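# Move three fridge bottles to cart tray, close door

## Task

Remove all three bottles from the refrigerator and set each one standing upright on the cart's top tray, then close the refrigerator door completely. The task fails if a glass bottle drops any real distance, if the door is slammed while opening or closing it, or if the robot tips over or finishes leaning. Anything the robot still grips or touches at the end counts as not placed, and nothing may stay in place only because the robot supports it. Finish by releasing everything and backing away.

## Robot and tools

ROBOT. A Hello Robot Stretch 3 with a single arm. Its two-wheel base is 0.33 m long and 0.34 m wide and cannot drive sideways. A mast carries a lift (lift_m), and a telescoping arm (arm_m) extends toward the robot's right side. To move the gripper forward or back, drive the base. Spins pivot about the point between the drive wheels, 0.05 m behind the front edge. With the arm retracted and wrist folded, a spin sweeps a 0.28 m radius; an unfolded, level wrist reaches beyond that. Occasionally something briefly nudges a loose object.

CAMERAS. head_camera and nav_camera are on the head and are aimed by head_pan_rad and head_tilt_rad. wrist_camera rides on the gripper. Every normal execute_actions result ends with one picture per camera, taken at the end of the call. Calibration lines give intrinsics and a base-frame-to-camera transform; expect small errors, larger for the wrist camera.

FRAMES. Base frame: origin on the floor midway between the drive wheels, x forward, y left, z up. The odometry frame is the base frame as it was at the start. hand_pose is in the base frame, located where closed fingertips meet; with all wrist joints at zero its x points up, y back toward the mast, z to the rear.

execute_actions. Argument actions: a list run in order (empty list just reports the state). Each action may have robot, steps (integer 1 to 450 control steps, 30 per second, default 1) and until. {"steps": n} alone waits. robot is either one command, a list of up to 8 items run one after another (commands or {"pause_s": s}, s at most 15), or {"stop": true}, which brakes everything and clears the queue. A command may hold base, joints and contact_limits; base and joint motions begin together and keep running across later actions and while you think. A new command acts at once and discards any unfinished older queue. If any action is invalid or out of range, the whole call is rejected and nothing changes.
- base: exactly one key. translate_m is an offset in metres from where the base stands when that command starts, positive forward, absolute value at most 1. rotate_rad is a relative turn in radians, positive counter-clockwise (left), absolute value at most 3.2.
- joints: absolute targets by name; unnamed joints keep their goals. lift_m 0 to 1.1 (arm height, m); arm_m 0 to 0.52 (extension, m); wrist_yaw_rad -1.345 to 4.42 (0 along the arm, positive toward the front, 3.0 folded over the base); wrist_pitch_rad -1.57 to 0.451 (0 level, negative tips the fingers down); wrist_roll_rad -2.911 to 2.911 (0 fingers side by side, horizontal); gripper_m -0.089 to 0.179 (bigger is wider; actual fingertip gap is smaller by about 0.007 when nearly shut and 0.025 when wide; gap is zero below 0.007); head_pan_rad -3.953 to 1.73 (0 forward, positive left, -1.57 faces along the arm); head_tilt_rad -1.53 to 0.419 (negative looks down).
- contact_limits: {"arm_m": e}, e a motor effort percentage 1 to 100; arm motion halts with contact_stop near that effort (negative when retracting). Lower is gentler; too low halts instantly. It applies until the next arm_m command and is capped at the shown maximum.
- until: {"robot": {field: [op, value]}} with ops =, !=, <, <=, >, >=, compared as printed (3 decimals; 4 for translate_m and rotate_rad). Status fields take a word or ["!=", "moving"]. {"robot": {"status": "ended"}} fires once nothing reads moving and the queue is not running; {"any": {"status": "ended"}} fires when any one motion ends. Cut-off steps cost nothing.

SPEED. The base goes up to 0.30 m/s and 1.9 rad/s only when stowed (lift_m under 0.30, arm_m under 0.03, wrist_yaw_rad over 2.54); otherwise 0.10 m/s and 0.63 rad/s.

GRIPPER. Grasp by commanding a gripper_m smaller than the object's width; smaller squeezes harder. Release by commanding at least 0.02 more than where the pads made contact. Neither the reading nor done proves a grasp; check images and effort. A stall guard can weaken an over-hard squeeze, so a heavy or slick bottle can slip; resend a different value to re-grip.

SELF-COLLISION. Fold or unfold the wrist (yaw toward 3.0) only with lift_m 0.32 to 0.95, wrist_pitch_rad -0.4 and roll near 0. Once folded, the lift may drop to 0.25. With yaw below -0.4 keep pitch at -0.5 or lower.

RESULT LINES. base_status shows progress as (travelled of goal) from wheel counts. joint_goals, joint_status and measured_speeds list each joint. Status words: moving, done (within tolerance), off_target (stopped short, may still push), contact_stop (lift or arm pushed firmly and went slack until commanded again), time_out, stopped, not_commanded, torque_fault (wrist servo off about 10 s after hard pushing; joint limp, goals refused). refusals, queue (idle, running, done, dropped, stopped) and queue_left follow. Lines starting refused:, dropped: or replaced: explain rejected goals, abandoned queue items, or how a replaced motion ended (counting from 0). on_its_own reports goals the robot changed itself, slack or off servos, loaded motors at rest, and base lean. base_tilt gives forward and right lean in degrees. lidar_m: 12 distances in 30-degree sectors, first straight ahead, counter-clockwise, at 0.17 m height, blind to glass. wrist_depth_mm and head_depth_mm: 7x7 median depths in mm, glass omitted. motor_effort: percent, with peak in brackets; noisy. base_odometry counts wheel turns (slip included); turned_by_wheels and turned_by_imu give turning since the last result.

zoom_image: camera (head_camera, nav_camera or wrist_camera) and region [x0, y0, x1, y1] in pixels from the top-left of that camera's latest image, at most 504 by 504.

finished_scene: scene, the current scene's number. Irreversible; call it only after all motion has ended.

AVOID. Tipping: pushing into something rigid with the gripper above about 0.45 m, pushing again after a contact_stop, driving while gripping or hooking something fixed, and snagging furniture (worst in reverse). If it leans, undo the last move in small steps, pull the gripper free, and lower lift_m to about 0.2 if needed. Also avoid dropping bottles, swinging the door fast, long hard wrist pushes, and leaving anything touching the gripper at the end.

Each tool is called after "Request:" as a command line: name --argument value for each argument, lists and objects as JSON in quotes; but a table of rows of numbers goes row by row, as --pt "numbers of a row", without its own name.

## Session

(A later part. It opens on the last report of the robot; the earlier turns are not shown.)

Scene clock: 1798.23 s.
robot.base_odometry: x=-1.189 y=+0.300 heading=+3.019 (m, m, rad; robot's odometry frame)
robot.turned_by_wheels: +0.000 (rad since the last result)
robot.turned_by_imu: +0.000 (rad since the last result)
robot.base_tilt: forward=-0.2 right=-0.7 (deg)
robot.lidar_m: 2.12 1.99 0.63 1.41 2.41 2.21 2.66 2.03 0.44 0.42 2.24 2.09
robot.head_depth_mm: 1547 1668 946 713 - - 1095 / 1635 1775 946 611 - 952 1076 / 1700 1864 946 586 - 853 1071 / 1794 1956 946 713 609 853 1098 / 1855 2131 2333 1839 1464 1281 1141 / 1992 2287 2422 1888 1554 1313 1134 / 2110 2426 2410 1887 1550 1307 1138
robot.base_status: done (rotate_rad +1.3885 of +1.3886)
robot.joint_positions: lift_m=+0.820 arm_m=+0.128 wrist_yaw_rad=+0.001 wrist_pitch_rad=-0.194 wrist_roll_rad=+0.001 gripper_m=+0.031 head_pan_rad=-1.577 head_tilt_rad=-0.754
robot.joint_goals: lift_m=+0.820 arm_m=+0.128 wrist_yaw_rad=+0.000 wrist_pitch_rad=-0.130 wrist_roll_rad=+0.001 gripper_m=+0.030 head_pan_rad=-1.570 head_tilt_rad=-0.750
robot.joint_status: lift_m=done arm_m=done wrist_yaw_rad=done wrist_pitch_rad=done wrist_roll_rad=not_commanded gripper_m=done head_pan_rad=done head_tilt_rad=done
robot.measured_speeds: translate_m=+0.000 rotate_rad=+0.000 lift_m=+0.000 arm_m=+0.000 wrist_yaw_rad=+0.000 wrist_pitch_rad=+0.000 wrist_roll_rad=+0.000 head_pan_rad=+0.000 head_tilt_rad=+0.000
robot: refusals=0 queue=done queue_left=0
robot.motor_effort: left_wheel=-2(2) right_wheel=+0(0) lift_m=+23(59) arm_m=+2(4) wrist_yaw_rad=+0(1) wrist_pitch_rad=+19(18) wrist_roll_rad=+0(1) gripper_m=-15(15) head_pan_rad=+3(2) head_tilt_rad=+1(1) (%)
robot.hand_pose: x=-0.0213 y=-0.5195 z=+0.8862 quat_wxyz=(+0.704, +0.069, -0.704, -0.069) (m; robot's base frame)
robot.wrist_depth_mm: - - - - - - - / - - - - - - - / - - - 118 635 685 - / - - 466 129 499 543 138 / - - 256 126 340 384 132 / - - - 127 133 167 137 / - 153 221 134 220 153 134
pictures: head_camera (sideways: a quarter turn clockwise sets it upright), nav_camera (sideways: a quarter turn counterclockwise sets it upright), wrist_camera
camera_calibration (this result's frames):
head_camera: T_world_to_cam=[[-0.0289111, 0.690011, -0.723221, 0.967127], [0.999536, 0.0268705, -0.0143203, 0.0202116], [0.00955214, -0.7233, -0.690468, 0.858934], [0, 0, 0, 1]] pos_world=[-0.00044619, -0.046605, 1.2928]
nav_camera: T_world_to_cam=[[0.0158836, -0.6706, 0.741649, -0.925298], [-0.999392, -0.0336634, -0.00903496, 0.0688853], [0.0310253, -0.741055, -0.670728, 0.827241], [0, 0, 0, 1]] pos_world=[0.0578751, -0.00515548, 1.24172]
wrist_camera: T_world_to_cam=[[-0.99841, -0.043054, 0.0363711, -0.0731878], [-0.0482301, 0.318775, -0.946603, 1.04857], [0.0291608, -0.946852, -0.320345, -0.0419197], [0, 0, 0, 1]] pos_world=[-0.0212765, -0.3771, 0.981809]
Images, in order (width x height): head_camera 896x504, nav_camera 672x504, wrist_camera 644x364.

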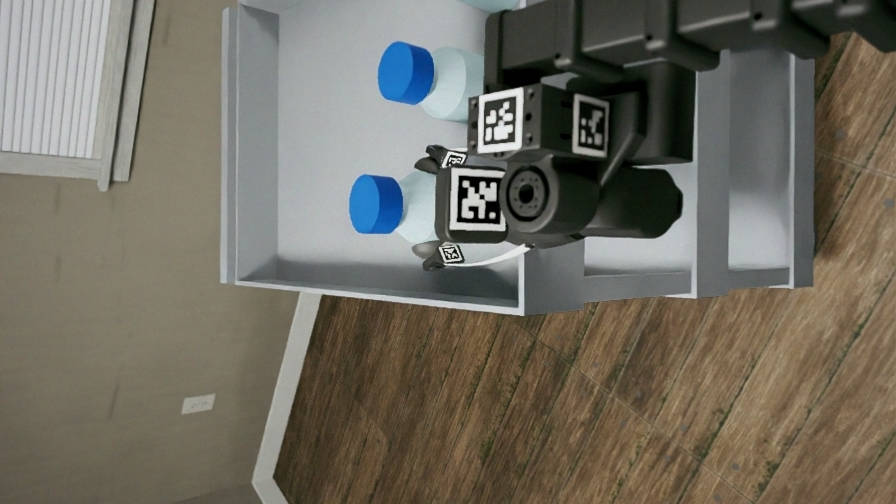

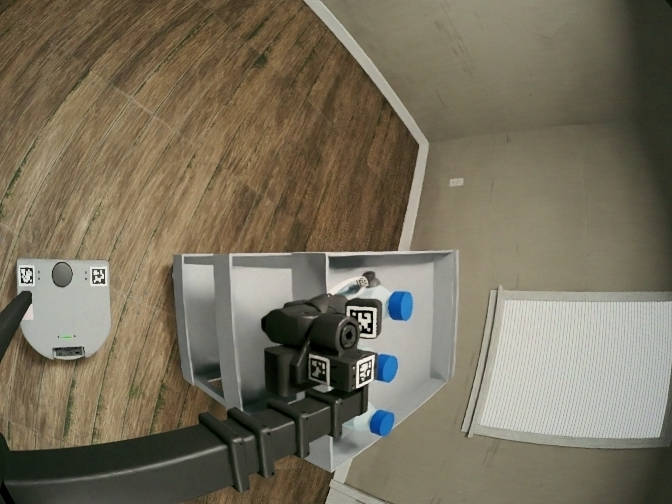

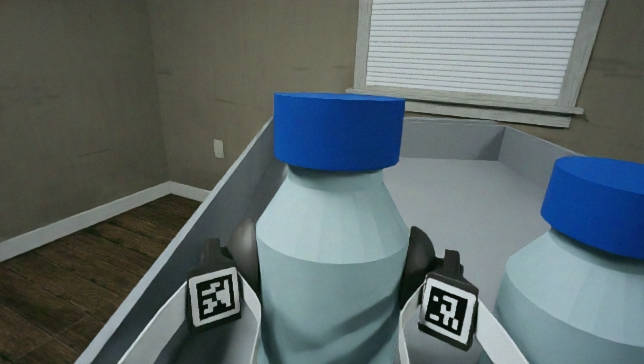

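Request:
execute_actions --actions '[{"robot": {"joints": {"lift_m": 0.805}}, "steps": 60, "until": {"robot": {"status": "ended"}}}]'

Scene clock: 1805.57 s.
robot.base_odometry: x=-1.189 y=+0.300 heading=+3.019 (m, m, rad; robot's odometry frame)
robot.turned_by_wheels: +0.000 (rad since the last result)
robot.turned_by_imu: +0.000 (rad since the last result)
robot.base_tilt: forward=-0.2 right=-0.7 (deg)
robot.lidar_m: 2.12 1.99 0.63 1.41 2.41 2.21 2.66 2.03 0.44 0.42 2.23 2.09
robot.head_depth_mm: 1557 1682 946 713 - - - / 1633 1769 944 616 - 1092 1074 / 1701 1858 950 598 - 975 1076 / 1795 1960 945 712 607 851 1094 / 1894 2151 2326 1839 1475 1281 1130 / 1985 2280 2413 1886 1546 1317 1140 / 2113 2453 2451 1894 1547 1311 1135
robot.base_status: done (rotate_rad +1.3885 of +1.3886)
robot.joint_positions: lift_m=+0.805 arm_m=+0.128 wrist_yaw_rad=+0.001 wrist_pitch_rad=-0.194 wrist_roll_rad=+0.001 gripper_m=+0.031 head_pan_rad=-1.577 head_tilt_rad=-0.754
robot.joint_goals: lift_m=+0.805 arm_m=+0.128 wrist_yaw_rad=+0.000 wrist_pitch_rad=-0.130 wrist_roll_rad=+0.001 gripper_m=+0.030 head_pan_rad=-1.570 head_tilt_rad=-0.750
robot.joint_status: lift_m=done arm_m=done wrist_yaw_rad=done wrist_pitch_rad=done wrist_roll_rad=not_commanded gripper_m=done head_pan_rad=done head_tilt_rad=done
robot.measured_speeds: translate_m=+0.000 rotate_rad=+0.000 lift_m=+0.000 arm_m=+0.000 wrist_yaw_rad=+0.000 wrist_pitch_rad=+0.000 wrist_roll_rad=+0.000 head_pan_rad=+0.000 head_tilt_rad=+0.000
robot: refusals=0 queue=done queue_left=0
robot.motor_effort: left_wheel=-2(2) right_wheel=+0(0) lift_m=+23(24) arm_m=+3(3) wrist_yaw_rad=-1(0) wrist_pitch_rad=+19(19) wrist_roll_rad=+1(1) gripper_m=-15(15) head_pan_rad=+3(2) head_tilt_rad=+1(2) (%)
robot.hand_pose: x=-0.0213 y=-0.5195 z=+0.8712 quat_wxyz=(+0.704, +0.069, -0.704, -0.069) (m; robot's base frame)
robot.wrist_depth_mm: - - - - - - - / - - - - - - - / - - - 119 639 634 155 / - - 402 130 461 508 129 / - - 254 127 310 334 135 / - 177 - 127 133 168 131 / - 152 203 134 202 153 133
pictures: head_camera (sideways: a quarter turn clockwise sets it upright), nav_camera (sideways: a quarter turn counterclockwise sets it upright), wrist_camera
camera_calibration (this result's frames):
head_camera: T_world_to_cam=[[-0.0289112, 0.690011, -0.723221, 0.967127], [0.999536, 0.0268706, -0.0143203, 0.0202116], [0.00955223, -0.7233, -0.690468, 0.858934], [0, 0, 0, 1]] pos_world=[-0.000446184, -0.046605, 1.2928]
nav_camera: T_world_to_cam=[[0.0158837, -0.6706, 0.741649, -0.925298], [-0.999392, -0.0336635, -0.00903495, 0.0688853], [0.0310254, -0.741055, -0.670728, 0.827241], [0, 0, 0, 1]] pos_world=[0.0578751, -0.00515548, 1.24172]
wrist_camera: T_world_to_cam=[[-0.99841, -0.0430592, 0.0363649, -0.072638], [-0.0482301, 0.31891, -0.946557, 1.03437], [0.0291609, -0.946806, -0.32048, -0.046584], [0, 0, 0, 1]] pos_world=[-0.0212765, -0.377103, 0.966799]
Images, in order (width x height): head_camera 896x504, nav_camera 672x504, wrist_camera 644x364.

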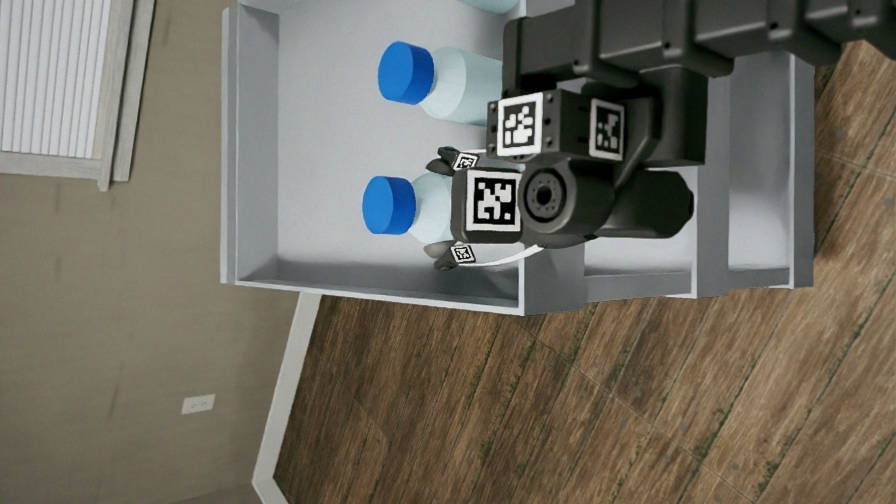

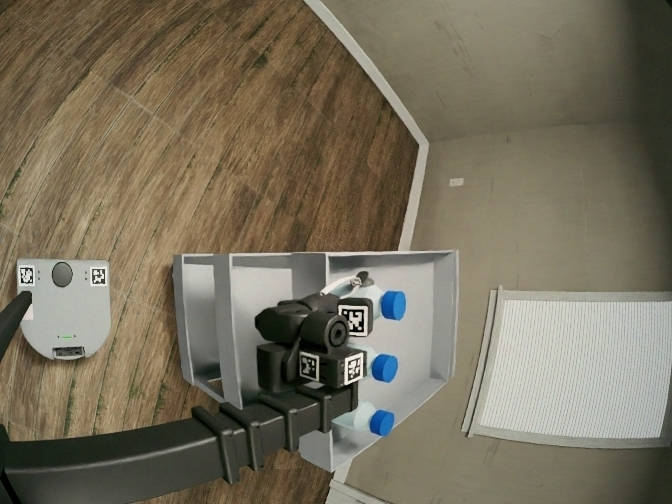

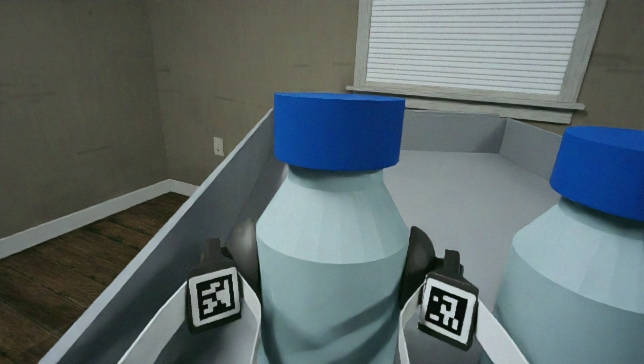

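Request:
execute_actions --actions '[{"robot": {"joints": {"lift_m": 0.797}}, "steps": 60, "until": {"robot": {"status": "ended"}}}]'

Scene clock: 1810.17 s.
robot.base_odometry: x=-1.189 y=+0.300 heading=+3.019 (m, m, rad; robot's odometry frame)
robot.turned_by_wheels: +0.000 (rad since the last result)
robot.turned_by_imu: +0.000 (rad since the last result)
robot.base_tilt: forward=-0.2 right=-0.7 (deg)
robot.lidar_m: 2.11 1.99 0.63 1.41 2.41 2.21 2.65 2.04 0.44 0.42 2.24 2.09
robot.head_depth_mm: 1560 1671 948 690 - - - / 1620 1759 943 621 - 1092 1074 / 1700 1847 945 602 - 1090 1078 / 1797 1958 945 710 608 855 1097 / 1876 2142 2347 1835 1485 1284 1132 / 1988 2295 2427 1896 1553 1306 1134 / 2108 2447 2428 1901 1553 1313 1134
robot.base_status: done (rotate_rad +1.3885 of +1.3886)
robot.joint_positions: lift_m=+0.797 arm_m=+0.128 wrist_yaw_rad=+0.001 wrist_pitch_rad=-0.194 wrist_roll_rad=+0.001 gripper_m=+0.031 head_pan_rad=-1.577 head_tilt_rad=-0.754
robot.joint_goals: lift_m=+0.797 arm_m=+0.128 wrist_yaw_rad=+0.000 wrist_pitch_rad=-0.130 wrist_roll_rad=+0.001 gripper_m=+0.030 head_pan_rad=-1.570 head_tilt_rad=-0.750
robot.joint_status: lift_m=done arm_m=done wrist_yaw_rad=done wrist_pitch_rad=done wrist_roll_rad=not_commanded gripper_m=done head_pan_rad=done head_tilt_rad=done
robot.measured_speeds: translate_m=+0.000 rotate_rad=+0.000 lift_m=+0.000 arm_m=+0.000 wrist_yaw_rad=+0.000 wrist_pitch_rad=+0.000 wrist_roll_rad=+0.000 head_pan_rad=+0.000 head_tilt_rad=+0.000
robot: refusals=0 queue=done queue_left=0
robot.motor_effort: left_wheel=-1(2) right_wheel=+0(0) lift_m=+23(23) arm_m=+3(3) wrist_yaw_rad=+0(0) wrist_pitch_rad=+19(19) wrist_roll_rad=+0(0) gripper_m=-15(15) head_pan_rad=+3(2) head_tilt_rad=+1(2) (%)
robot.hand_pose: x=-0.0213 y=-0.5195 z=+0.8631 quat_wxyz=(+0.704, +0.069, -0.704, -0.069) (m; robot's base frame)
robot.wrist_depth_mm: - - - - - - - / - - - - - - - / - - - 119 629 636 132 / - - 383 130 437 485 131 / - - 254 127 296 300 132 / - 163 - 127 133 168 129 / 127 152 194 134 193 153 133
pictures: head_camera (sideways: a quarter turn clockwise sets it upright), nav_camera (sideways: a quarter turn counterclockwise sets it upright), wrist_camera
camera_calibration (this result's frames):
head_camera: T_world_to_cam=[[-0.0289112, 0.690011, -0.723221, 0.967127], [0.999536, 0.0268707, -0.0143203, 0.0202116], [0.00955231, -0.7233, -0.690468, 0.858934], [0, 0, 0, 1]] pos_world=[-0.000446179, -0.046605, 1.2928]
nav_camera: T_world_to_cam=[[0.0158837, -0.6706, 0.741649, -0.925298], [-0.999392, -0.0336636, -0.00903495, 0.0688853], [0.0310254, -0.741055, -0.670728, 0.827241], [0, 0, 0, 1]] pos_world=[0.0578751, -0.00515547, 1.24172]
wrist_camera: T_world_to_cam=[[-0.99841, -0.0430682, 0.0363541, -0.072339], [-0.0482302, 0.319152, -0.946475, 1.02677], [0.0291605, -0.946724, -0.320722, -0.0489027], [0, 0, 0, 1]] pos_world=[-0.0212766, -0.377109, 0.95876]
Images, in order (width x height): head_camera 896x504, nav_camera 672x504, wrist_camera 644x364.

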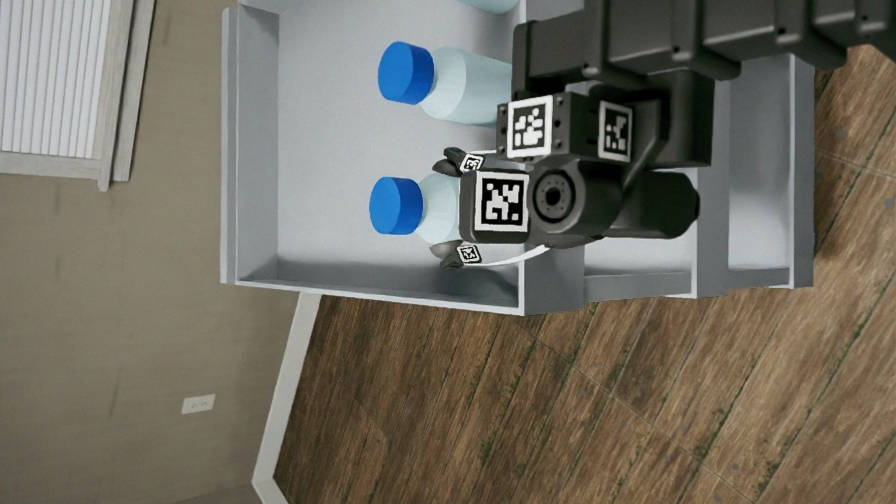

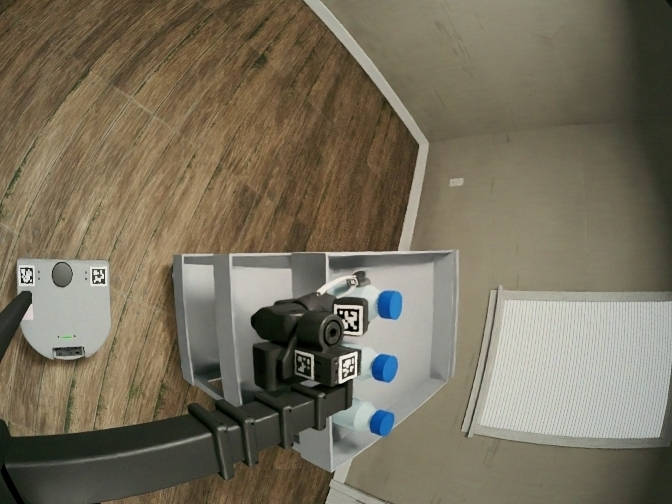

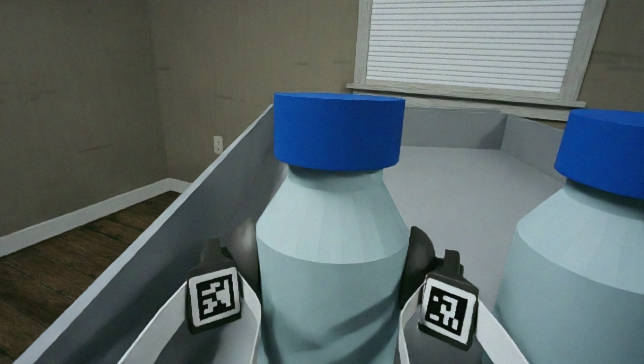

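Request:
execute_actions --actions '[{"robot": {"joints": {"lift_m": 0.791}}, "steps": 60, "until": {"robot": {"status": "ended"}}}]'

Scene clock: 1820.17 s.
robot.base_odometry: x=-1.189 y=+0.300 heading=+3.019 (m, m, rad; robot's odometry frame)
robot.turned_by_wheels: +0.000 (rad since the last result)
robot.turned_by_imu: +0.000 (rad since the last result)
robot.base_tilt: forward=-0.2 right=-0.7 (deg)
robot.lidar_m: 2.12 1.99 0.63 1.41 2.41 2.21 2.66 2.03 0.44 0.42 2.23 2.09
robot.head_depth_mm: 1557 1686 950 691 - - - / 1628 1767 946 624 - 1094 1076 / 1702 1846 948 607 - 1088 1074 / 1782 1952 949 712 609 854 1087 / 1885 2145 2318 1849 1459 1278 1138 / 1974 2274 2425 1893 1551 1307 1142 / 2111 2437 2419 1895 1549 1309 1134
robot.base_status: done (rotate_rad +1.3885 of +1.3886)
robot.joint_positions: lift_m=+0.792 arm_m=+0.128 wrist_yaw_rad=+0.001 wrist_pitch_rad=-0.180 wrist_roll_rad=+0.001 gripper_m=+0.031 head_pan_rad=-1.577 head_tilt_rad=-0.754
robot.joint_goals: lift_m=+0.791 arm_m=+0.128 wrist_yaw_rad=+0.000 wrist_pitch_rad=-0.130 wrist_roll_rad=+0.001 gripper_m=+0.030 head_pan_rad=-1.570 head_tilt_rad=-0.750
robot.joint_status: lift_m=done arm_m=done wrist_yaw_rad=done wrist_pitch_rad=done wrist_roll_rad=not_commanded gripper_m=done head_pan_rad=done head_tilt_rad=done
robot.measured_speeds: translate_m=+0.000 rotate_rad=+0.000 lift_m=+0.000 arm_m=+0.000 wrist_yaw_rad=+0.000 wrist_pitch_rad=+0.000 wrist_roll_rad=+0.000 head_pan_rad=+0.000 head_tilt_rad=+0.000
robot: refusals=0 queue=done queue_left=0
robot.motor_effort: left_wheel=-1(1) right_wheel=+1(0) lift_m=+21(22) arm_m=+3(3) wrist_yaw_rad=-1(1) wrist_pitch_rad=+15(19) wrist_roll_rad=+0(0) gripper_m=-15(15) head_pan_rad=+2(2) head_tilt_rad=+1(1) (%)
robot.hand_pose: x=-0.0213 y=-0.5205 z=+0.8608 quat_wxyz=(+0.704, +0.064, -0.704, -0.064) (m; robot's base frame)
robot.wrist_depth_mm: - - - - - - - / - - - - - - - / - - - 118 627 645 132 / - - 384 129 444 491 131 / - - 242 127 298 300 131 / - 162 - 127 133 168 128 / 126 153 193 134 192 153 132
pictures: head_camera (sideways: a quarter turn clockwise sets it upright), nav_camera (sideways: a quarter turn counterclockwise sets it upright), wrist_camera
camera_calibration (this result's frames):
head_camera: T_world_to_cam=[[-0.0289112, 0.689996, -0.723235, 0.967145], [0.999536, 0.0268702, -0.014321, 0.0202125], [0.00955205, -0.723314, -0.690453, 0.858914], [0, 0, 0, 1]] pos_world=[-0.000446191, -0.0466052, 1.2928]
nav_camera: T_world_to_cam=[[0.0158837, -0.670585, 0.741663, -0.925316], [-0.999392, -0.0336636, -0.00903412, 0.0688842], [0.0310252, -0.741069, -0.670712, 0.827221], [0, 0, 0, 1]] pos_world=[0.0578751, -0.00515674, 1.24172]
wrist_camera: T_world_to_cam=[[-0.998411, -0.0425357, 0.0369684, -0.0725511], [-0.0482224, 0.305346, -0.95102, 1.02166], [0.0291641, -0.951291, -0.306911, -0.064887], [0, 0, 0, 1]] pos_world=[-0.0212767, -0.37677, 0.954382]
Images, in order (width x height): head_camera 896x504, nav_camera 672x504, wrist_camera 644x364.

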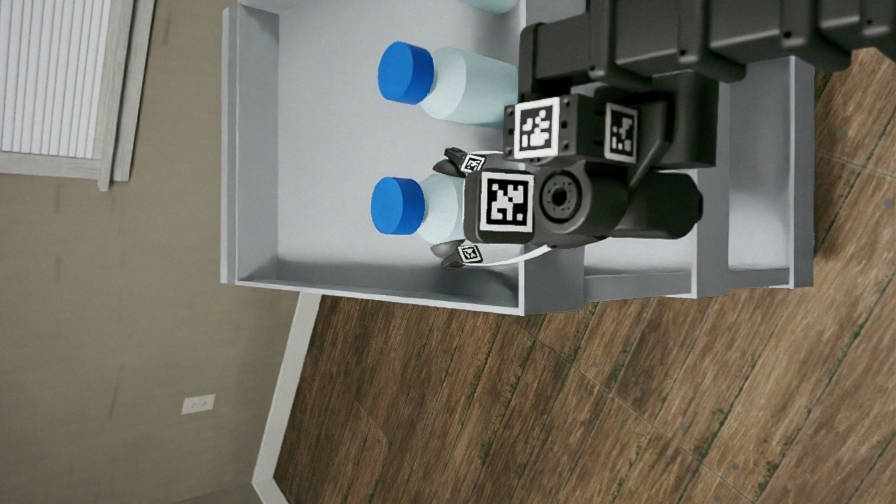

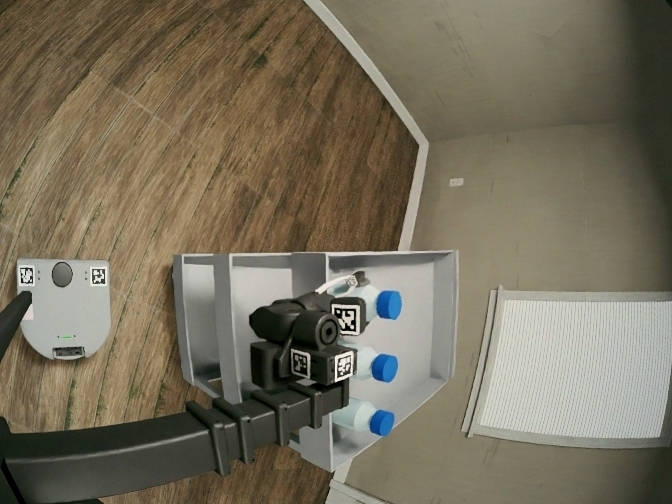

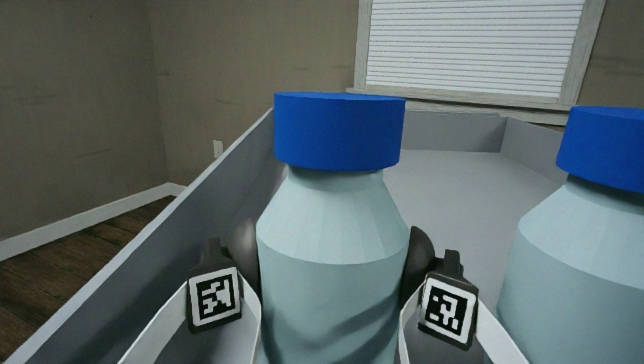

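Request:
execute_actions --actions '[{"robot": {"joints": {"lift_m": 0.786}}, "steps": 60, "until": {"robot": {"status": "ended"}}}]'

Scene clock: 1827.40 s.
robot.base_odometry: x=-1.189 y=+0.300 heading=+3.019 (m, m, rad; robot's odometry frame)
robot.turned_by_wheels: +0.000 (rad since the last result)
robot.turned_by_imu: +0.000 (rad since the last result)
robot.base_tilt: forward=-0.2 right=-0.7 (deg)
robot.lidar_m: 2.11 1.99 0.63 1.41 2.41 2.22 2.65 2.04 0.44 0.42 2.24 2.09
robot.head_depth_mm: 1555 1677 952 690 571 - - / 1624 1770 953 626 - 1084 1071 / 1706 1847 948 607 - 1090 1068 / 1787 1950 950 715 610 854 1088 / 1881 2153 2336 1819 1473 1281 1133 / 1990 2270 2447 1894 1545 1315 1138 / 2092 2446 2437 1890 1551 1304 1134
robot.base_status: done (rotate_rad +1.3885 of +1.3886)
robot.joint_positions: lift_m=+0.787 arm_m=+0.128 wrist_yaw_rad=+0.001 wrist_pitch_rad=-0.164 wrist_roll_rad=+0.001 gripper_m=+0.031 head_pan_rad=-1.577 head_tilt_rad=-0.754
robot.joint_goals: lift_m=+0.786 arm_m=+0.128 wrist_yaw_rad=+0.000 wrist_pitch_rad=-0.130 wrist_roll_rad=+0.001 gripper_m=+0.030 head_pan_rad=-1.570 head_tilt_rad=-0.750
robot.joint_status: lift_m=done arm_m=done wrist_yaw_rad=done wrist_pitch_rad=done wrist_roll_rad=not_commanded gripper_m=done head_pan_rad=done head_tilt_rad=done
robot.measured_speeds: translate_m=+0.000 rotate_rad=+0.000 lift_m=+0.000 arm_m=+0.000 wrist_yaw_rad=+0.000 wrist_pitch_rad=+0.000 wrist_roll_rad=+0.000 head_pan_rad=+0.000 head_tilt_rad=+0.000
robot: refusals=0 queue=done queue_left=0
robot.motor_effort: left_wheel=-2(2) right_wheel=+0(0) lift_m=+19(21) arm_m=+2(3) wrist_yaw_rad=+0(0) wrist_pitch_rad=+10(14) wrist_roll_rad=+1(0) gripper_m=-16(15) head_pan_rad=+2(2) head_tilt_rad=+2(1) (%)
robot.hand_pose: x=-0.0213 y=-0.5216 z=+0.8597 quat_wxyz=(+0.705, +0.058, -0.705, -0.058) (m; robot's base frame)
robot.wrist_depth_mm: - - - - - - - / - - - - - - - / - - - 118 616 652 132 / - - 387 129 455 509 132 / - 208 242 126 296 305 131 / - 163 - 127 133 168 127 / 126 153 192 134 191 152 131
pictures: head_camera (sideways: a quarter turn clockwise sets it upright), nav_camera (sideways: a quarter turn counterclockwise sets it upright), wrist_camera
camera_calibration (this result's frames):
head_camera: T_world_to_cam=[[-0.0289111, 0.689996, -0.723235, 0.967146], [0.999536, 0.0268701, -0.014321, 0.0202125], [0.00955197, -0.723314, -0.690453, 0.858914], [0, 0, 0, 1]] pos_world=[-0.000446196, -0.0466052, 1.2928]
nav_camera: T_world_to_cam=[[0.0158836, -0.670585, 0.741663, -0.925317], [-0.999392, -0.0336635, -0.00903412, 0.0688842], [0.0310251, -0.741069, -0.670712, 0.827221], [0, 0, 0, 1]] pos_world=[0.0578751, -0.00515676, 1.24172]
wrist_camera: T_world_to_cam=[[-0.998411, -0.0419651, 0.0376113, -0.0728078], [-0.0482155, 0.290642, -0.955616, 1.0172], [0.0291711, -0.955911, -0.292204, -0.0812738], [0, 0, 0, 1]] pos_world=[-0.0212764, -0.376387, 0.951043]
Images, in order (width x height): head_camera 896x504, nav_camera 672x504, wrist_camera 644x364.

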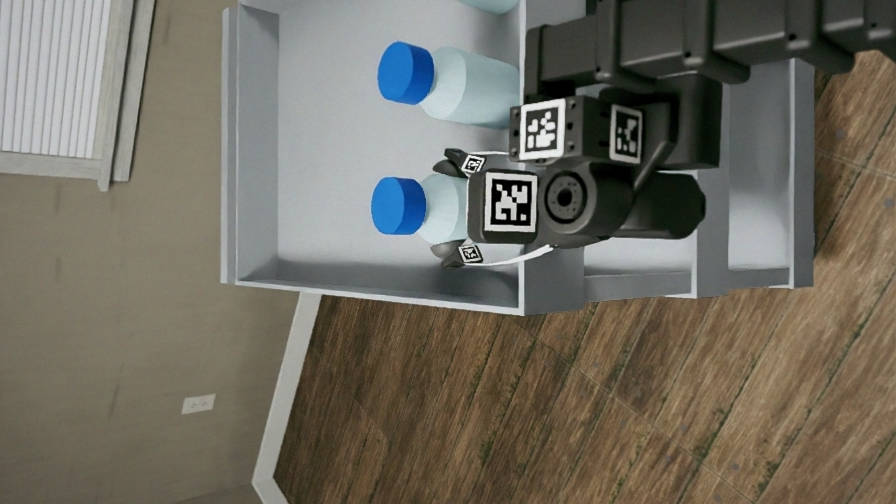

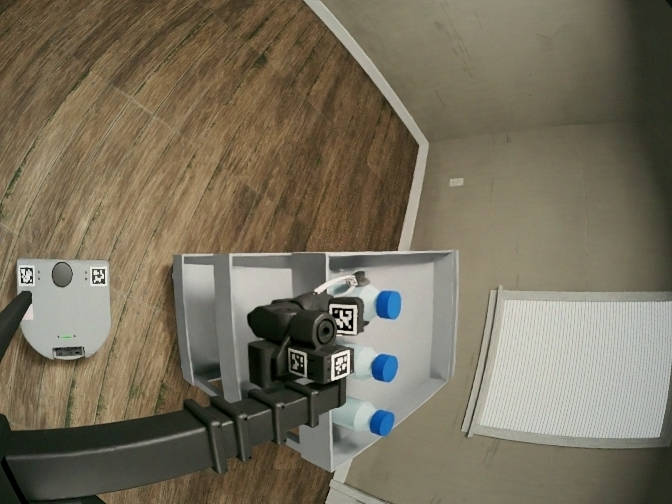

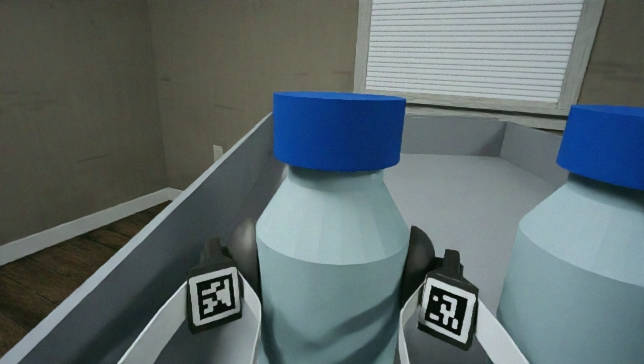

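Request:
execute_actions --actions '[]'

Scene clock: 1850.17 s.
robot.base_odometry: x=-1.189 y=+0.300 heading=+3.019 (m, m, rad; robot's odometry frame)
robot.turned_by_wheels: +0.000 (rad since the last result)
robot.turned_by_imu: +0.000 (rad since the last result)
robot.base_tilt: forward=-0.2 right=-0.7 (deg)
robot.lidar_m: 2.12 1.99 0.63 1.41 2.41 2.21 2.65 2.04 0.44 0.42 2.23 2.09
robot.head_depth_mm: 1550 1677 948 692 570 - - / 1622 1755 952 626 - 1085 1075 / 1699 1855 948 609 - 1093 1069 / 1793 1945 946 713 609 851 1097 / 1879 2162 2338 1832 1469 1288 1133 / 1987 2283 2426 1890 1553 1312 1135 / 2093 2433 2429 1889 1538 1312 1132
robot.base_status: done (rotate_rad +1.3885 of +1.3886)
robot.joint_positions: lift_m=+0.787 arm_m=+0.128 wrist_yaw_rad=+0.001 wrist_pitch_rad=-0.164 wrist_roll_rad=+0.001 gripper_m=+0.031 head_pan_rad=-1.577 head_tilt_rad=-0.754
robot.joint_goals: lift_m=+0.786 arm_m=+0.128 wrist_yaw_rad=+0.000 wrist_pitch_rad=-0.130 wrist_roll_rad=+0.001 gripper_m=+0.030 head_pan_rad=-1.570 head_tilt_rad=-0.750
robot.joint_status: lift_m=done arm_m=done wrist_yaw_rad=done wrist_pitch_rad=done wrist_roll_rad=not_commanded gripper_m=done head_pan_rad=done head_tilt_rad=done
robot.measured_speeds: translate_m=+0.000 rotate_rad=+0.000 lift_m=+0.000 arm_m=+0.000 wrist_yaw_rad=+0.000 wrist_pitch_rad=+0.000 wrist_roll_rad=+0.000 head_pan_rad=+0.000 head_tilt_rad=+0.000
robot: refusals=0 queue=done queue_left=0
robot.motor_effort: left_wheel=-2(2) right_wheel=+0(0) lift_m=+19(19) arm_m=+3(3) wrist_yaw_rad=-1(1) wrist_pitch_rad=+10(10) wrist_roll_rad=+0(0) gripper_m=-15(15) head_pan_rad=+3(3) head_tilt_rad=+2(2) (%)
robot.hand_pose: x=-0.0213 y=-0.5216 z=+0.8597 quat_wxyz=(+0.705, +0.058, -0.705, -0.058) (m; robot's base frame)
robot.wrist_depth_mm: - - - - - - - / - - - - - - - / - - - 117 629 652 132 / - - 386 129 454 509 132 / - 209 242 126 298 306 130 / - 163 - 126 133 168 127 / 126 153 191 134 190 151 131
pictures: head_camera (sideways: a quarter turn clockwise sets it upright), nav_camera (sideways: a quarter turn counterclockwise sets it upright), wrist_camera
camera_calibration (this result's frames):
head_camera: T_world_to_cam=[[-0.0289113, 0.689996, -0.723235, 0.967145], [0.999536, 0.0268704, -0.014321, 0.0202125], [0.00955223, -0.723314, -0.690453, 0.858914], [0, 0, 0, 1]] pos_world=[-0.00044618, -0.0466052, 1.2928]
nav_camera: T_world_to_cam=[[0.0158838, -0.670585, 0.741663, -0.925316], [-0.999392, -0.0336638, -0.00903413, 0.0688842], [0.0310254, -0.741069, -0.670712, 0.827221], [0, 0, 0, 1]] pos_world=[0.0578751, -0.00515672, 1.24172]
wrist_camera: T_world_to_cam=[[-0.998411, -0.0419651, 0.0376114, -0.0728078], [-0.0482155, 0.290642, -0.955616, 1.0172], [0.0291711, -0.955911, -0.292204, -0.0812737], [0, 0, 0, 1]] pos_world=[-0.0212764, -0.376387, 0.951043]
Images, in order (width x height): head_camera 896x504, nav_camera 672x504, wrist_camera 644x364.

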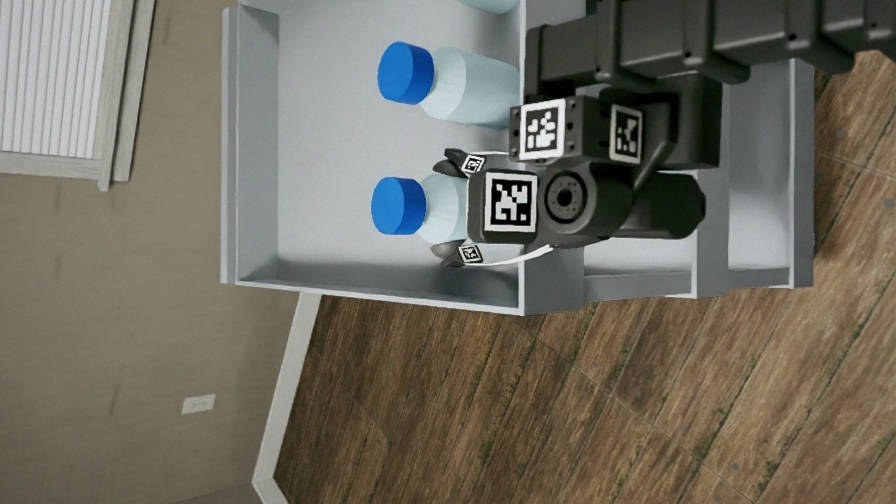

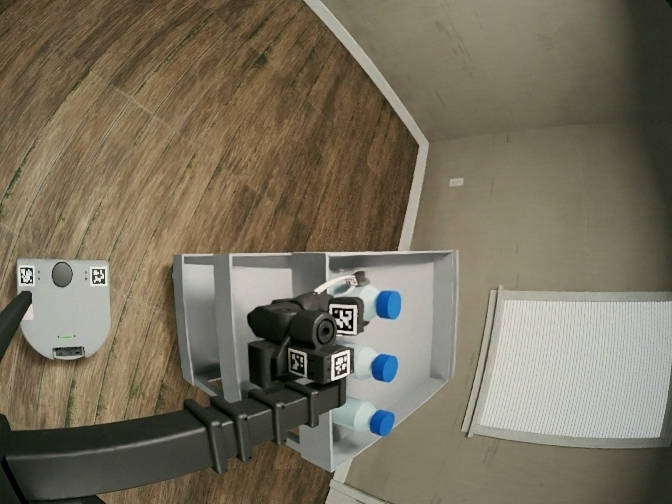

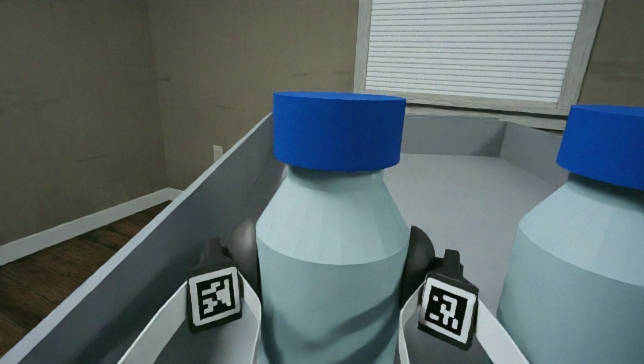

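Request:
execute_actions --actions '[{"robot": {"joints": {"gripper_m": 0.115}}, "steps": 60, "until": {"robot": {"status": "ended"}}}, {"steps": 5}]'

Scene clock: 1855.37 s.
robot.base_odometry: x=-1.189 y=+0.300 heading=+3.019 (m, m, rad; robot's odometry frame)
robot.turned_by_wheels: +0.000 (rad since the last result)
robot.turned_by_imu: +0.000 (rad since the last result)
robot.base_tilt: forward=-0.2 right=-0.7 (deg)
robot.lidar_m: 2.11 2.00 0.63 1.41 2.41 2.21 2.65 2.03 0.44 0.42 2.23 2.08
robot.head_depth_mm: 1551 1681 950 692 570 - - / 1623 1766 945 623 - 1083 1071 / 1713 1855 943 620 - 1085 1074 / 1781 1950 945 703 607 855 1095 / 1879 2142 2328 1830 1474 1288 1138 / 1982 2293 2418 1887 1554 1312 1136 / 2093 2428 2421 1884 1552 1313 1129
robot.base_status: done (rotate_rad +1.3885 of +1.3886)
robot.joint_positions: lift_m=+0.787 arm_m=+0.128 wrist_yaw_rad=+0.000 wrist_pitch_rad=-0.153 wrist_roll_rad=+0.001 gripper_m=+0.115 head_pan_rad=-1.577 head_tilt_rad=-0.754
robot.joint_goals: lift_m=+0.786 arm_m=+0.128 wrist_yaw_rad=+0.000 wrist_pitch_rad=-0.130 wrist_roll_rad=+0.001 gripper_m=+0.115 head_pan_rad=-1.570 head_tilt_rad=-0.750
robot.joint_status: lift_m=done arm_m=done wrist_yaw_rad=done wrist_pitch_rad=done wrist_roll_rad=not_commanded gripper_m=done head_pan_rad=done head_tilt_rad=done
robot.measured_speeds: translate_m=+0.000 rotate_rad=+0.000 lift_m=+0.000 arm_m=+0.000 wrist_yaw_rad=+0.000 wrist_pitch_rad=+0.000 wrist_roll_rad=+0.000 head_pan_rad=+0.000 head_tilt_rad=+0.000
robot: refusals=0 queue=done queue_left=0
robot.motor_effort: left_wheel=-1(2) right_wheel=+0(0) lift_m=+19(19) arm_m=+3(3) wrist_yaw_rad=+0(0) wrist_pitch_rad=+7(10) wrist_roll_rad=+0(0) gripper_m=+1(81) head_pan_rad=+3(3) head_tilt_rad=+1(1) (%)
robot.hand_pose: x=-0.0214 y=-0.5223 z=+0.8624 quat_wxyz=(+0.705, +0.055, -0.705, -0.054) (m; robot's base frame)
robot.wrist_depth_mm: - - - - - - - / - - - - - - - / - - - 114 634 651 132 / - - 393 124 470 518 130 / - - 290 125 321 332 132 / - 142 229 123 194 148 127 / 126 178 196 130 201 186 130
pictures: head_camera (sideways: a quarter turn clockwise sets it upright), nav_camera (sideways: a quarter turn counterclockwise sets it upright), wrist_camera
camera_calibration (this result's frames):
head_camera: T_world_to_cam=[[-0.0289112, 0.689995, -0.723237, 0.967147], [0.999536, 0.0268702, -0.014321, 0.0202126], [0.00955205, -0.723316, -0.690452, 0.858912], [0, 0, 0, 1]] pos_world=[-0.000446191, -0.0466052, 1.2928]
nav_camera: T_world_to_cam=[[0.0158837, -0.670583, 0.741664, -0.925318], [-0.999392, -0.0336636, -0.00903404, 0.0688841], [0.0310252, -0.74107, -0.670711, 0.827219], [0, 0, 0, 1]] pos_world=[0.0578751, -0.00515687, 1.24172]
wrist_camera: T_world_to_cam=[[-0.998418, -0.0413822, 0.0380592, -0.0730633], [-0.0481627, 0.280288, -0.958707, 1.01724], [0.0290059, -0.959024, -0.281838, -0.0917187], [0, 0, 0, 1]] pos_world=[-0.0212944, -0.376103, 0.952164]
Images, in order (width x height): head_camera 896x504, nav_camera 672x504, wrist_camera 644x364.

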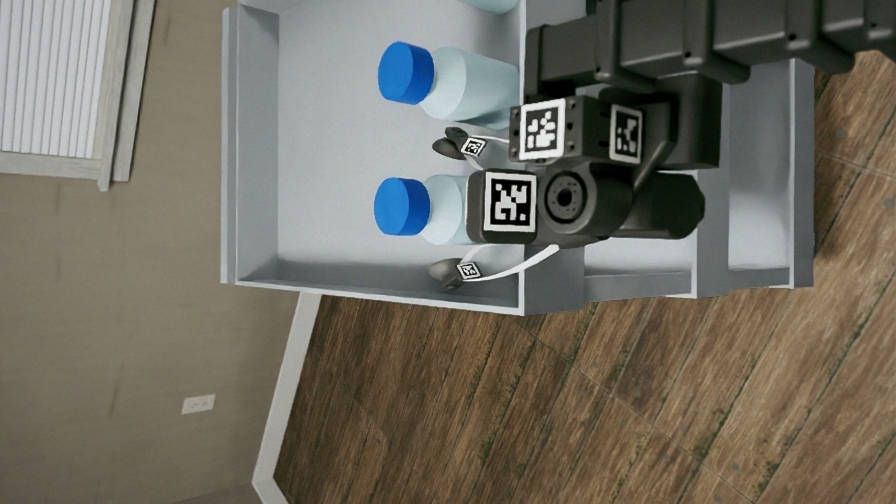

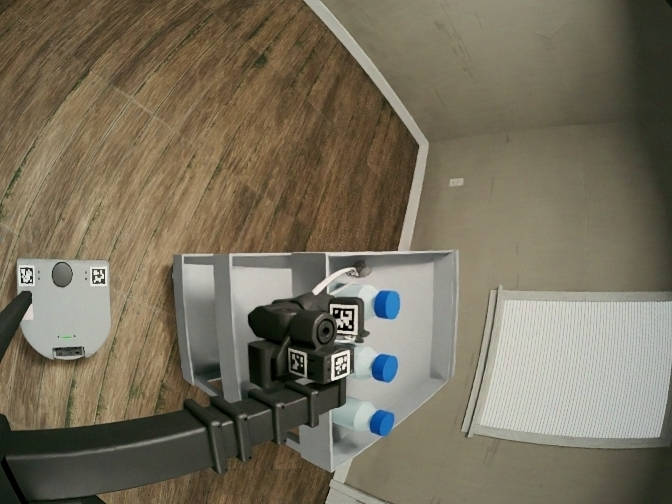

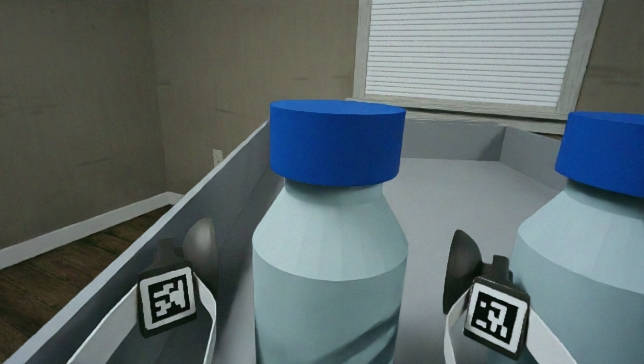

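Request:
execute_actions --actions '[{"robot": {"joints": {"lift_m": 0.91}}, "steps": 90, "until": {"robot": {"status": "ended"}}}]'

Scene clock: 1865.63 s.
robot.base_odometry: x=-1.189 y=+0.300 heading=+3.019 (m, m, rad; robot's odometry frame)
robot.turned_by_wheels: +0.000 (rad since the last result)
robot.turned_by_imu: +0.000 (rad since the last result)
robot.base_tilt: forward=-0.2 right=-0.7 (deg)
robot.lidar_m: 2.12 1.99 0.63 1.41 2.41 2.22 2.65 2.04 0.44 0.42 2.24 2.09
robot.head_depth_mm: 1548 1666 986 - 915 874 1070 / 1627 1762 1010 - 931 878 1071 / 1700 1851 1026 - 927 873 1073 / 1797 1962 986 723 608 869 1093 / 1902 2154 2336 1826 1468 1283 1136 / 1982 2299 2406 1904 1551 1313 1139 / 2099 2437 2429 1901 1553 1315 1139
robot.base_status: done (rotate_rad +1.3885 of +1.3886)
robot.joint_positions: lift_m=+0.909 arm_m=+0.128 wrist_yaw_rad=+0.000 wrist_pitch_rad=-0.152 wrist_roll_rad=+0.001 gripper_m=+0.115 head_pan_rad=-1.577 head_tilt_rad=-0.754
robot.joint_goals: lift_m=+0.910 arm_m=+0.128 wrist_yaw_rad=+0.000 wrist_pitch_rad=-0.130 wrist_roll_rad=+0.001 gripper_m=+0.115 head_pan_rad=-1.570 head_tilt_rad=-0.750
robot.joint_status: lift_m=done arm_m=done wrist_yaw_rad=done wrist_pitch_rad=done wrist_roll_rad=not_commanded gripper_m=done head_pan_rad=done head_tilt_rad=done
robot.measured_speeds: translate_m=+0.000 rotate_rad=+0.000 lift_m=+0.000 arm_m=+0.000 wrist_yaw_rad=+0.000 wrist_pitch_rad=+0.000 wrist_roll_rad=+0.000 head_pan_rad=+0.000 head_tilt_rad=+0.000
robot: refusals=0 queue=done queue_left=0
robot.motor_effort: left_wheel=-2(2) right_wheel=+0(0) lift_m=+55(59) arm_m=+3(3) wrist_yaw_rad=-1(0) wrist_pitch_rad=+7(7) wrist_roll_rad=+0(0) gripper_m=+0(0) head_pan_rad=+3(3) head_tilt_rad=+1(2) (%)
robot.hand_pose: x=-0.0214 y=-0.5224 z=+0.9854 quat_wxyz=(+0.705, +0.054, -0.705, -0.054) (m; robot's base frame)
robot.wrist_depth_mm: - - - - - - - / - - - - - - - / - - - - - - - / - - - 693 710 - - / - - - 602 632 591 - / - - 415 458 462 479 434 / - - 352 179 373 349 379
pictures: head_camera (sideways: a quarter turn clockwise sets it upright), nav_camera (sideways: a quarter turn counterclockwise sets it upright), wrist_camera
camera_calibration (this result's frames):
head_camera: T_world_to_cam=[[-0.0289112, 0.689995, -0.723237, 0.967147], [0.999536, 0.0268702, -0.014321, 0.0202126], [0.00955205, -0.723316, -0.690452, 0.858912], [0, 0, 0, 1]] pos_world=[-0.000446191, -0.0466052, 1.2928]
nav_camera: T_world_to_cam=[[0.0158837, -0.670583, 0.741664, -0.925318], [-0.999392, -0.0336636, -0.00903404, 0.0688841], [0.0310252, -0.74107, -0.67071, 0.827219], [0, 0, 0, 1]] pos_world=[0.0578751, -0.00515687, 1.24172]
wrist_camera: T_world_to_cam=[[-0.998418, -0.0413316, 0.0381145, -0.0777768], [-0.0481624, 0.27899, -0.959085, 1.1349], [0.0290069, -0.959404, -0.28054, -0.0586072], [0, 0, 0, 1]] pos_world=[-0.0212944, -0.376068, 1.07499]
Images, in order (width x height): head_camera 896x504, nav_camera 672x504, wrist_camera 644x364.

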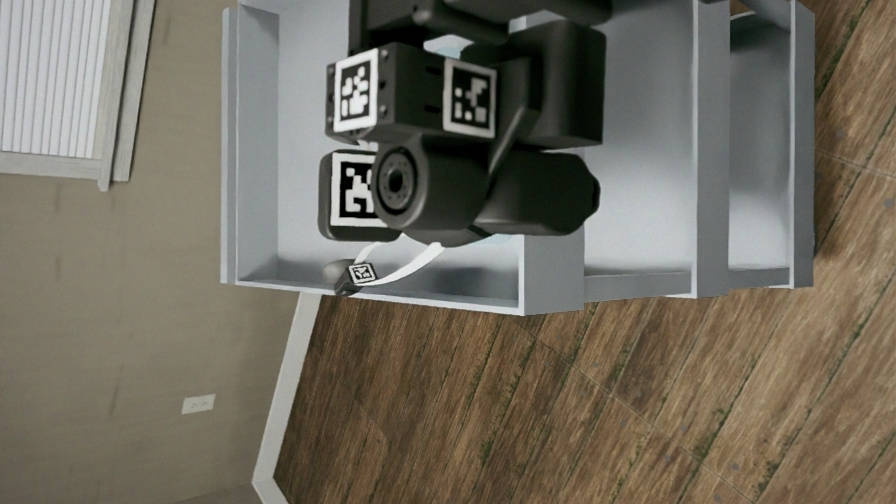

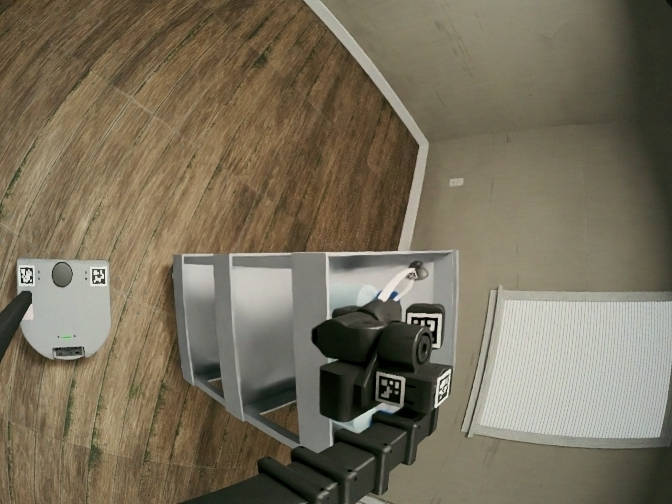

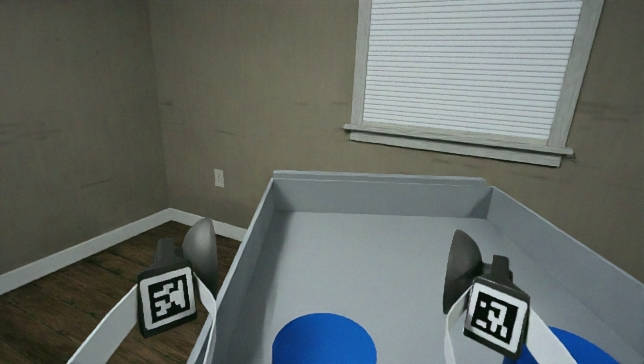

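Request:
execute_actions --actions '[{"robot": {"joints": {"arm_m": 0.0, "lift_m": 0.93, "head_pan_rad": 0.3, "head_tilt_rad": -0.6}}, "steps": 120, "until": {"robot": {"arm_m_status": ["!=", "moving"], "lift_m_status": ["!=", "moving"]}}}, {"robot": {"base": {"rotate_rad": 0.573}, "joints": {"gripper_m": 0.0}}, "steps": 150, "until": {"robot": {"status": "ended"}}}]'

Scene clock: 1989.50 s.
robot.base_odometry: x=-1.189 y=+0.300 heading=-2.691 (m, m, rad; robot's odometry frame)
robot.turned_by_wheels: +0.573 (rad since the last result)
robot.turned_by_imu: +0.584 (rad since the last result)
robot.base_tilt: forward=-0.2 right=-0.7 (deg)
robot.lidar_m: 1.95 0.63 1.41 2.52 2.21 2.66 2.02 0.43 0.42 2.20 2.08 2.13
robot.head_depth_mm: 1677 1855 2092 2247 1758 1439 1213 / 1635 1829 2028 2195 1781 1436 1207 / 1601 1784 1987 2155 1779 1434 1205 / 1568 1721 1926 2115 1768 1429 1213 / 1501 1650 1846 2068 1699 1355 1154 / 498 541 598 684 1600 1392 1196 / 492 1390 1659 1576 1643 1434 1195
robot.base_status: done (rotate_rad +0.5729 of +0.5730)
robot.joint_positions: lift_m=+0.929 arm_m=+0.001 wrist_yaw_rad=+0.000 wrist_pitch_rad=-0.152 wrist_roll_rad=+0.001 gripper_m=+0.000 head_pan_rad=+0.293 head_tilt_rad=-0.606
robot.joint_goals: lift_m=+0.930 arm_m=+0.000 wrist_yaw_rad=+0.000 wrist_pitch_rad=-0.130 wrist_roll_rad=+0.001 gripper_m=+0.000 head_pan_rad=+0.300 head_tilt_rad=-0.600
robot.joint_status: lift_m=done arm_m=done wrist_yaw_rad=done wrist_pitch_rad=done wrist_roll_rad=not_commanded gripper_m=done head_pan_rad=done head_tilt_rad=done
robot.measured_speeds: translate_m=+0.000 rotate_rad=+0.000 lift_m=+0.000 arm_m=+0.000 wrist_yaw_rad=+0.000 wrist_pitch_rad=+0.000 wrist_roll_rad=+0.000 head_pan_rad=+0.000 head_tilt_rad=+0.000
robot: refusals=0 queue=done queue_left=0
robot.motor_effort: left_wheel=-2(8) right_wheel=+0(3) lift_m=+55(58) arm_m=-5(5) wrist_yaw_rad=+0(0) wrist_pitch_rad=+6(6) wrist_roll_rad=+0(0) gripper_m=-2(80) head_pan_rad=+3(36) head_tilt_rad=+2(14) (%)
robot.hand_pose: x=-0.0214 y=-0.3953 z=+1.0055 quat_wxyz=(+0.705, +0.054, -0.705, -0.054) (m; robot's base frame)
robot.wrist_depth_mm: - - - - - - - / - - - - - - - / - - - - - - - / - - - - - - - / - - - - - - 650 / - - - - - - 519 / - - - - - - 414
pictures: head_camera (sideways: a quarter turn clockwise sets it upright), nav_camera (sideways: a quarter turn counterclockwise sets it upright), wrist_camera
camera_calibration (this result's frames):
head_camera: T_world_to_cam=[[-0.541519, -0.197796, -0.817089, 1.09261], [-0.317597, 0.948035, -0.0190098, 0.0343545], [0.778389, 0.249211, -0.576198, 0.705599], [0, 0, 0, 1]] pos_world=[0.0533479, 0.00770104, 1.29998]
nav_camera: T_world_to_cam=[[0.524403, 0.178907, 0.832462, -1.04678], [0.327275, -0.944924, -0.00308767, 0.053051], [0.786061, 0.274063, -0.554073, 0.670882], [0, 0, 0, 1]] pos_world=[0.00421853, 0.0535416, 1.24329]
wrist_camera: T_world_to_cam=[[-0.998418, -0.0413189, 0.0381289, -0.0733015], [-0.0481625, 0.278655, -0.959183, 1.1187], [0.0290075, -0.959502, -0.280205, 0.068537], [0, 0, 0, 1]] pos_world=[-0.0212943, -0.248999, 1.09504]
Images, in order (width x height): head_camera 896x504, nav_camera 672x504, wrist_camera 644x364.

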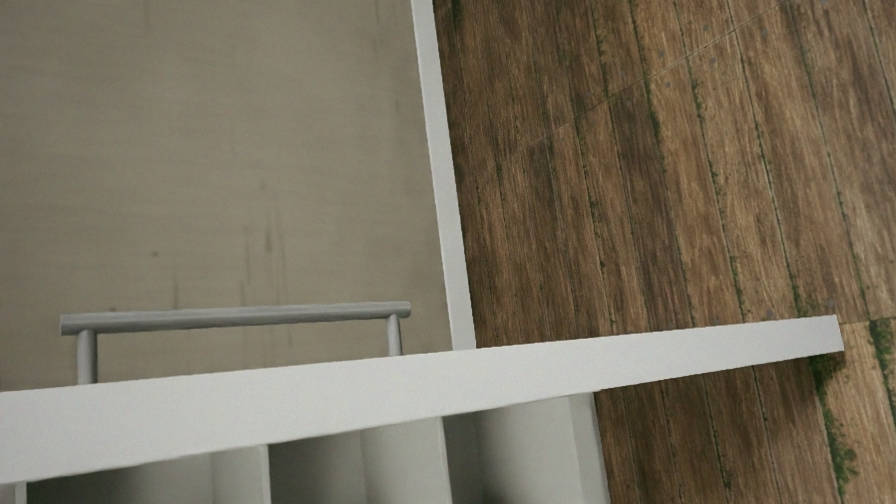

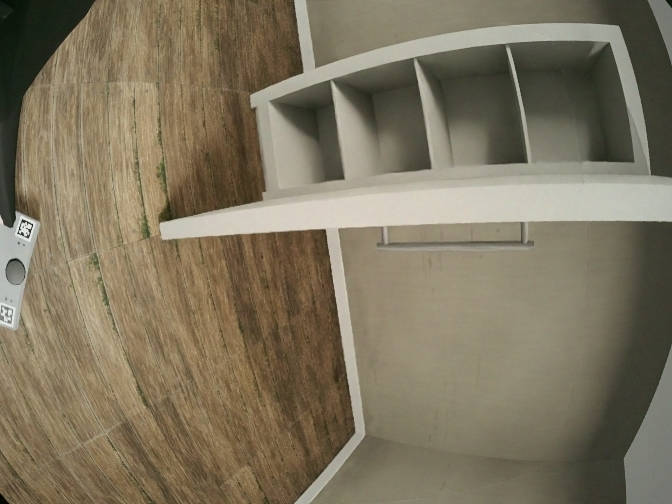

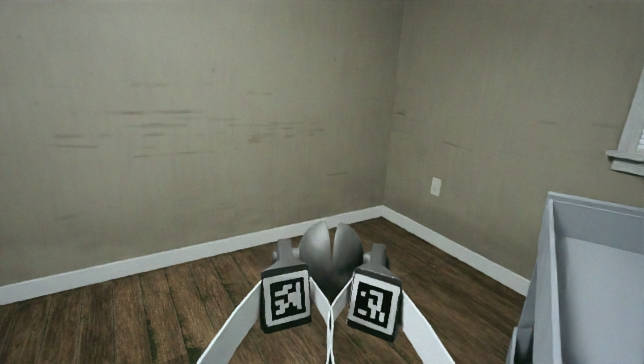

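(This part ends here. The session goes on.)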